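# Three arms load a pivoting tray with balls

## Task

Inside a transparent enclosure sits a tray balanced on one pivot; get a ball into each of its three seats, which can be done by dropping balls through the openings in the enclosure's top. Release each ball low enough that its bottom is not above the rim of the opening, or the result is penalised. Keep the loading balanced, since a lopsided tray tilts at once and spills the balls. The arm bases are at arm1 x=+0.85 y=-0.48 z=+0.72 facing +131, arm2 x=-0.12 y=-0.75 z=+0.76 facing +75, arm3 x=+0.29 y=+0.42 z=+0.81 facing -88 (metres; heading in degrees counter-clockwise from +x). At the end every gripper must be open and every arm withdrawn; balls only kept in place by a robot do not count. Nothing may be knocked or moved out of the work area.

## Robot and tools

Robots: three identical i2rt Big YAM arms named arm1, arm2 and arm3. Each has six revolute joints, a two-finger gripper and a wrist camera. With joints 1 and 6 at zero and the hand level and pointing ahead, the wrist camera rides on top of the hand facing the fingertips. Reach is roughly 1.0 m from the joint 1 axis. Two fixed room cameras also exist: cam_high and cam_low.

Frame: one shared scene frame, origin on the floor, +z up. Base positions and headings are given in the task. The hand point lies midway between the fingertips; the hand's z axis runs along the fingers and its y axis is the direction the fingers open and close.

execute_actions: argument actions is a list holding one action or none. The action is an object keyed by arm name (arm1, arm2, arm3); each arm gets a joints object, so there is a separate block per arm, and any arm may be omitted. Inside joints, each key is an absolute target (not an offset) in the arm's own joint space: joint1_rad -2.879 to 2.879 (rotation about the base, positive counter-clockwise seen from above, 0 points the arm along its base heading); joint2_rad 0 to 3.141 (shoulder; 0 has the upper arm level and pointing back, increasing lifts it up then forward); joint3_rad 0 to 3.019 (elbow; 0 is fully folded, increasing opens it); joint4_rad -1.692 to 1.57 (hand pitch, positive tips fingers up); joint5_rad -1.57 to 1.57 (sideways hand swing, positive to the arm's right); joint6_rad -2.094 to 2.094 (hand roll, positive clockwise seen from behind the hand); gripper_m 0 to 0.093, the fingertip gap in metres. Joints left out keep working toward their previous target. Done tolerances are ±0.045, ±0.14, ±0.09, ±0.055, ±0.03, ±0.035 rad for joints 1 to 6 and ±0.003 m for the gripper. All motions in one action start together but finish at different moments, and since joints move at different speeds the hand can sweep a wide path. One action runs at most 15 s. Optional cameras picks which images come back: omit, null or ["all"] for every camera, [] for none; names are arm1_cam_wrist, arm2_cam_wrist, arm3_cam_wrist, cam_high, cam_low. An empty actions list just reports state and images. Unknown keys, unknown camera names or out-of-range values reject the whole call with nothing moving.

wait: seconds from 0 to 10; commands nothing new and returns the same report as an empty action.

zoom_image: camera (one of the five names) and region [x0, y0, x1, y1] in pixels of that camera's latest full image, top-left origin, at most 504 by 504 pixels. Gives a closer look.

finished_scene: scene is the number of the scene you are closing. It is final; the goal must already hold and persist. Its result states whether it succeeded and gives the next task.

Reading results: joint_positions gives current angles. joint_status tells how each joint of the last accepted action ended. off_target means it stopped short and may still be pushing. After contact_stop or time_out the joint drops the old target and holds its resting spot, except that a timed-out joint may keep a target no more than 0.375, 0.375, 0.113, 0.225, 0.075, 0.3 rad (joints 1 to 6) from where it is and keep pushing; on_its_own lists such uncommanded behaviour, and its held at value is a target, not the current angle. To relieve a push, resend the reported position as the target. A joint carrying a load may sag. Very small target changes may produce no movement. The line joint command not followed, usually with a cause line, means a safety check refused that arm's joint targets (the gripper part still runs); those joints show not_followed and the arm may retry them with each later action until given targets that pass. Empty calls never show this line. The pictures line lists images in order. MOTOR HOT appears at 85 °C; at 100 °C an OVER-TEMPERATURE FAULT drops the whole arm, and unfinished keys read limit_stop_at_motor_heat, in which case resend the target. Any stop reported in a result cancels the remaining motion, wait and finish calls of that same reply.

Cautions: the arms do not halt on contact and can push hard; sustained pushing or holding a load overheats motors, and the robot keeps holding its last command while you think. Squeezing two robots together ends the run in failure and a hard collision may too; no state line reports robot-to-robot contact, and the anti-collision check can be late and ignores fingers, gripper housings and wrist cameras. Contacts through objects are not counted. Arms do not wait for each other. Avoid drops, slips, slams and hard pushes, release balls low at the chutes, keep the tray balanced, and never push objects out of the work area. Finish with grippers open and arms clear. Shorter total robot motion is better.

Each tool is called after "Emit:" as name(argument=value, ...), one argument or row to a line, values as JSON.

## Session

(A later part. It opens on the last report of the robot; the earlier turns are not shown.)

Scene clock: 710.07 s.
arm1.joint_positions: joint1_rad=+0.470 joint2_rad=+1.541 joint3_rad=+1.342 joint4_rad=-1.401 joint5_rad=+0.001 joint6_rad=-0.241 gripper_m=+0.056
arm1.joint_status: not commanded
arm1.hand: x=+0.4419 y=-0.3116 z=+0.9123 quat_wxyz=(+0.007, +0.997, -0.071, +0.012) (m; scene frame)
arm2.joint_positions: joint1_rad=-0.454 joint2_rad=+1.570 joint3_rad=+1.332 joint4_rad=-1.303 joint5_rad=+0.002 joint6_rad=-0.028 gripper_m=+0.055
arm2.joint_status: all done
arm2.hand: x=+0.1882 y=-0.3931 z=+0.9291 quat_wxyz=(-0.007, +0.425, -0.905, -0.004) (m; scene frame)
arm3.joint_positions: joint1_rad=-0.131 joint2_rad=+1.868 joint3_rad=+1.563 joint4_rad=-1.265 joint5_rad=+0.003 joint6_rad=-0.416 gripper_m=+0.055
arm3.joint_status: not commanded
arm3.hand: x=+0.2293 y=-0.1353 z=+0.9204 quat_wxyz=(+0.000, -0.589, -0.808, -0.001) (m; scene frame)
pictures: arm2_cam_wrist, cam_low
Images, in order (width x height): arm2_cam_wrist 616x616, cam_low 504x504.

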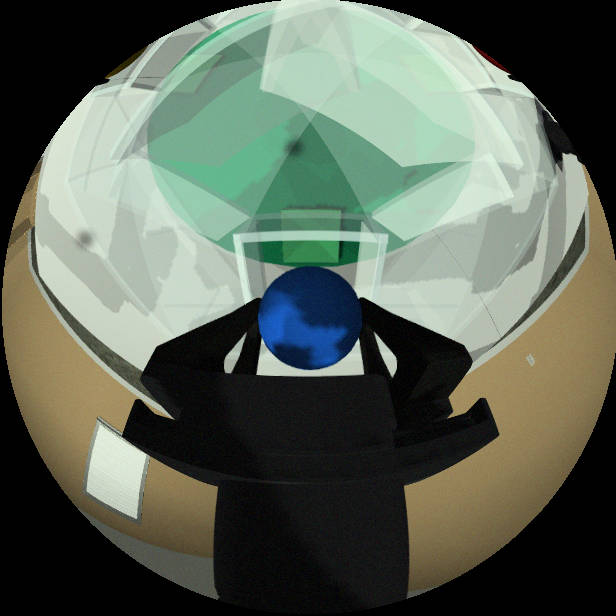

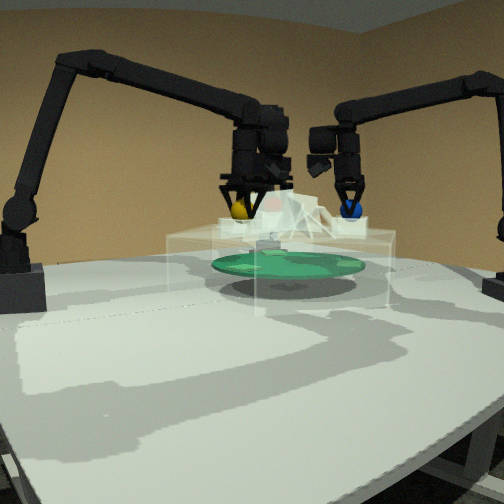

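Emit:
execute_actions(
  actions=[
    {"arm1":{"joints":{"gripper_m":0.075}},"arm2":{"joints":{"gripper_m":0.075}},"arm3":{"joints":{"gripper_m":0.075}}},
  ],
)

Scene clock: 712.50 s.
arm1.joint_positions: joint1_rad=+0.470 joint2_rad=+1.541 joint3_rad=+1.342 joint4_rad=-1.401 joint5_rad=+0.001 joint6_rad=-0.241 gripper_m=+0.075
arm1.joint_status: all done
arm1.hand: x=+0.4419 y=-0.3116 z=+0.9123 quat_wxyz=(+0.007, +0.997, -0.071, +0.012) (m; scene frame)
arm2.joint_positions: joint1_rad=-0.454 joint2_rad=+1.570 joint3_rad=+1.332 joint4_rad=-1.303 joint5_rad=+0.002 joint6_rad=-0.028 gripper_m=+0.075
arm2.joint_status: all done
arm2.hand: x=+0.1882 y=-0.3931 z=+0.9291 quat_wxyz=(-0.007, +0.425, -0.905, -0.004) (m; scene frame)
arm3.joint_positions: joint1_rad=-0.131 joint2_rad=+1.867 joint3_rad=+1.563 joint4_rad=-1.265 joint5_rad=+0.003 joint6_rad=-0.416 gripper_m=+0.075
arm3.joint_status: all done
arm3.hand: x=+0.2293 y=-0.1353 z=+0.9206 quat_wxyz=(+0.000, -0.589, -0.808, -0.001) (m; scene frame)
pictures: arm1_cam_wrist, arm2_cam_wrist, arm3_cam_wrist, cam_high, cam_low
Images, in order (width x height): arm1_cam_wrist 616x616, arm2_cam_wrist 616x616, arm3_cam_wrist 616x616, cam_high 504x504, cam_low 504x504.

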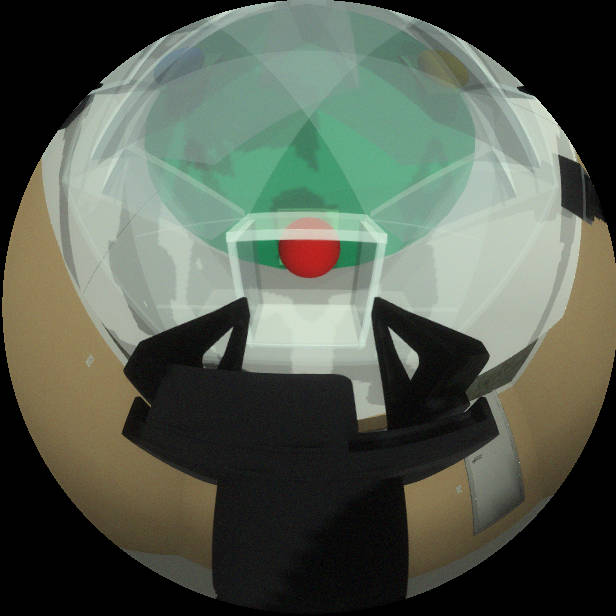

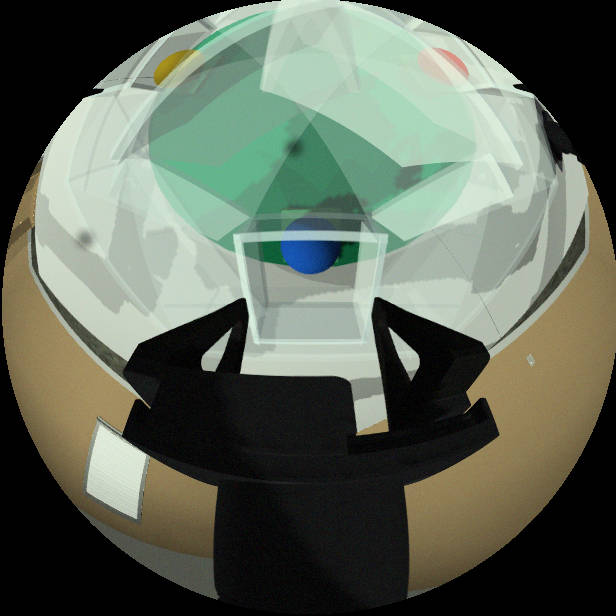

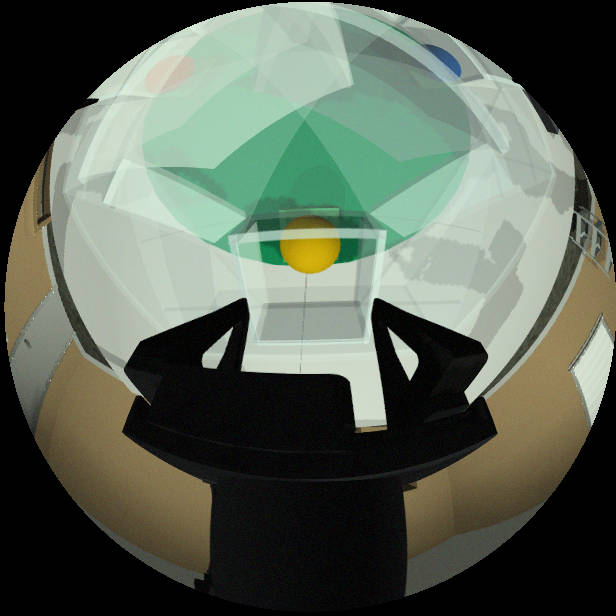

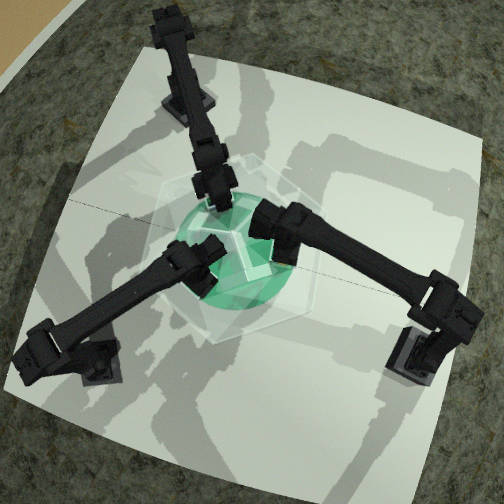

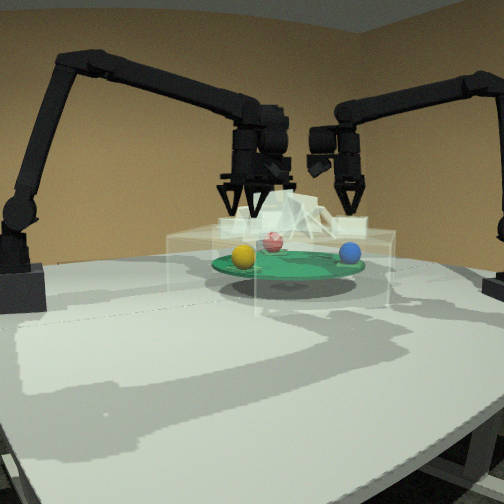

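Emit:
execute_actions(
  actions=[
    {"arm1":{"joints":{"joint2_rad":0.95,"joint3_rad":1.36}},"arm2":{"joints":{"joint2_rad":0.98,"joint3_rad":1.35}},"arm3":{"joints":{"joint2_rad":1.25,"joint3_rad":1.58}}},
  ],
  cameras=["cam_high","cam_low"],
)

Scene clock: 721.33 s.
arm1.joint_positions: joint1_rad=+0.470 joint2_rad=+0.948 joint3_rad=+1.342 joint4_rad=-1.398 joint5_rad=+0.001 joint6_rad=-0.241 gripper_m=+0.075
arm1.joint_status: all done
arm1.hand: x=+0.5398 y=-0.3494 z=+1.1390 quat_wxyz=(-0.083, +0.957, -0.070, -0.267) (m; scene frame)
arm2.joint_positions: joint1_rad=-0.454 joint2_rad=+0.975 joint3_rad=+1.332 joint4_rad=-1.301 joint5_rad=+0.002 joint6_rad=-0.028 gripper_m=+0.075
arm2.joint_status: all done
arm2.hand: x=+0.1251 y=-0.4666 z=+1.1733 quat_wxyz=(-0.276, +0.404, -0.864, -0.122) (m; scene frame)
arm3.joint_positions: joint1_rad=-0.131 joint2_rad=+1.257 joint3_rad=+1.563 joint4_rad=-1.261 joint5_rad=+0.003 joint6_rad=-0.416 gripper_m=+0.075
arm3.joint_status: all done
arm3.hand: x=+0.2371 y=-0.0497 z=+1.2345 quat_wxyz=(-0.152, -0.562, -0.770, +0.261) (m; scene frame)
pictures: cam_high, cam_low
Images, in order (width x height): cam_high 504x504, cam_low 504x504.

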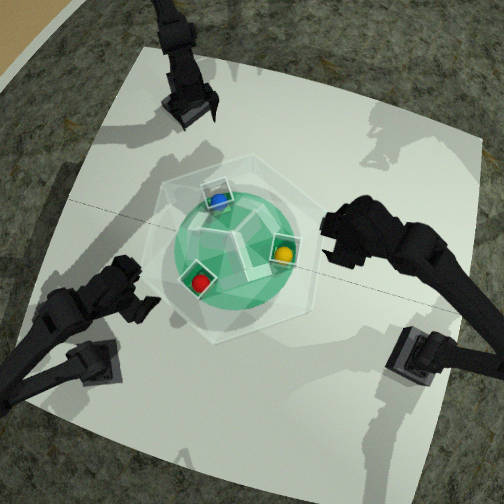

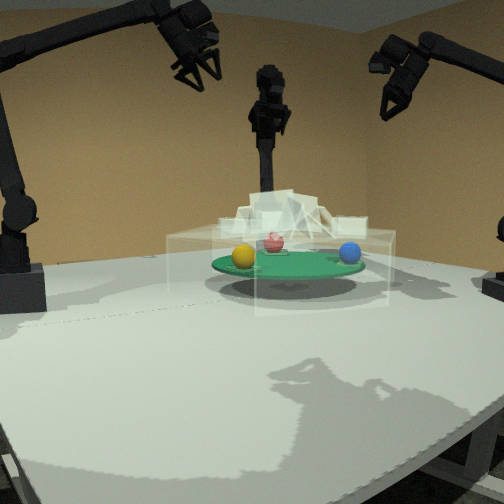

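All three balls are seated, the tray is level, and the arms are clear.

Emit:
finished_scene(
  scene=1,
)

The scene is finished: the task was done.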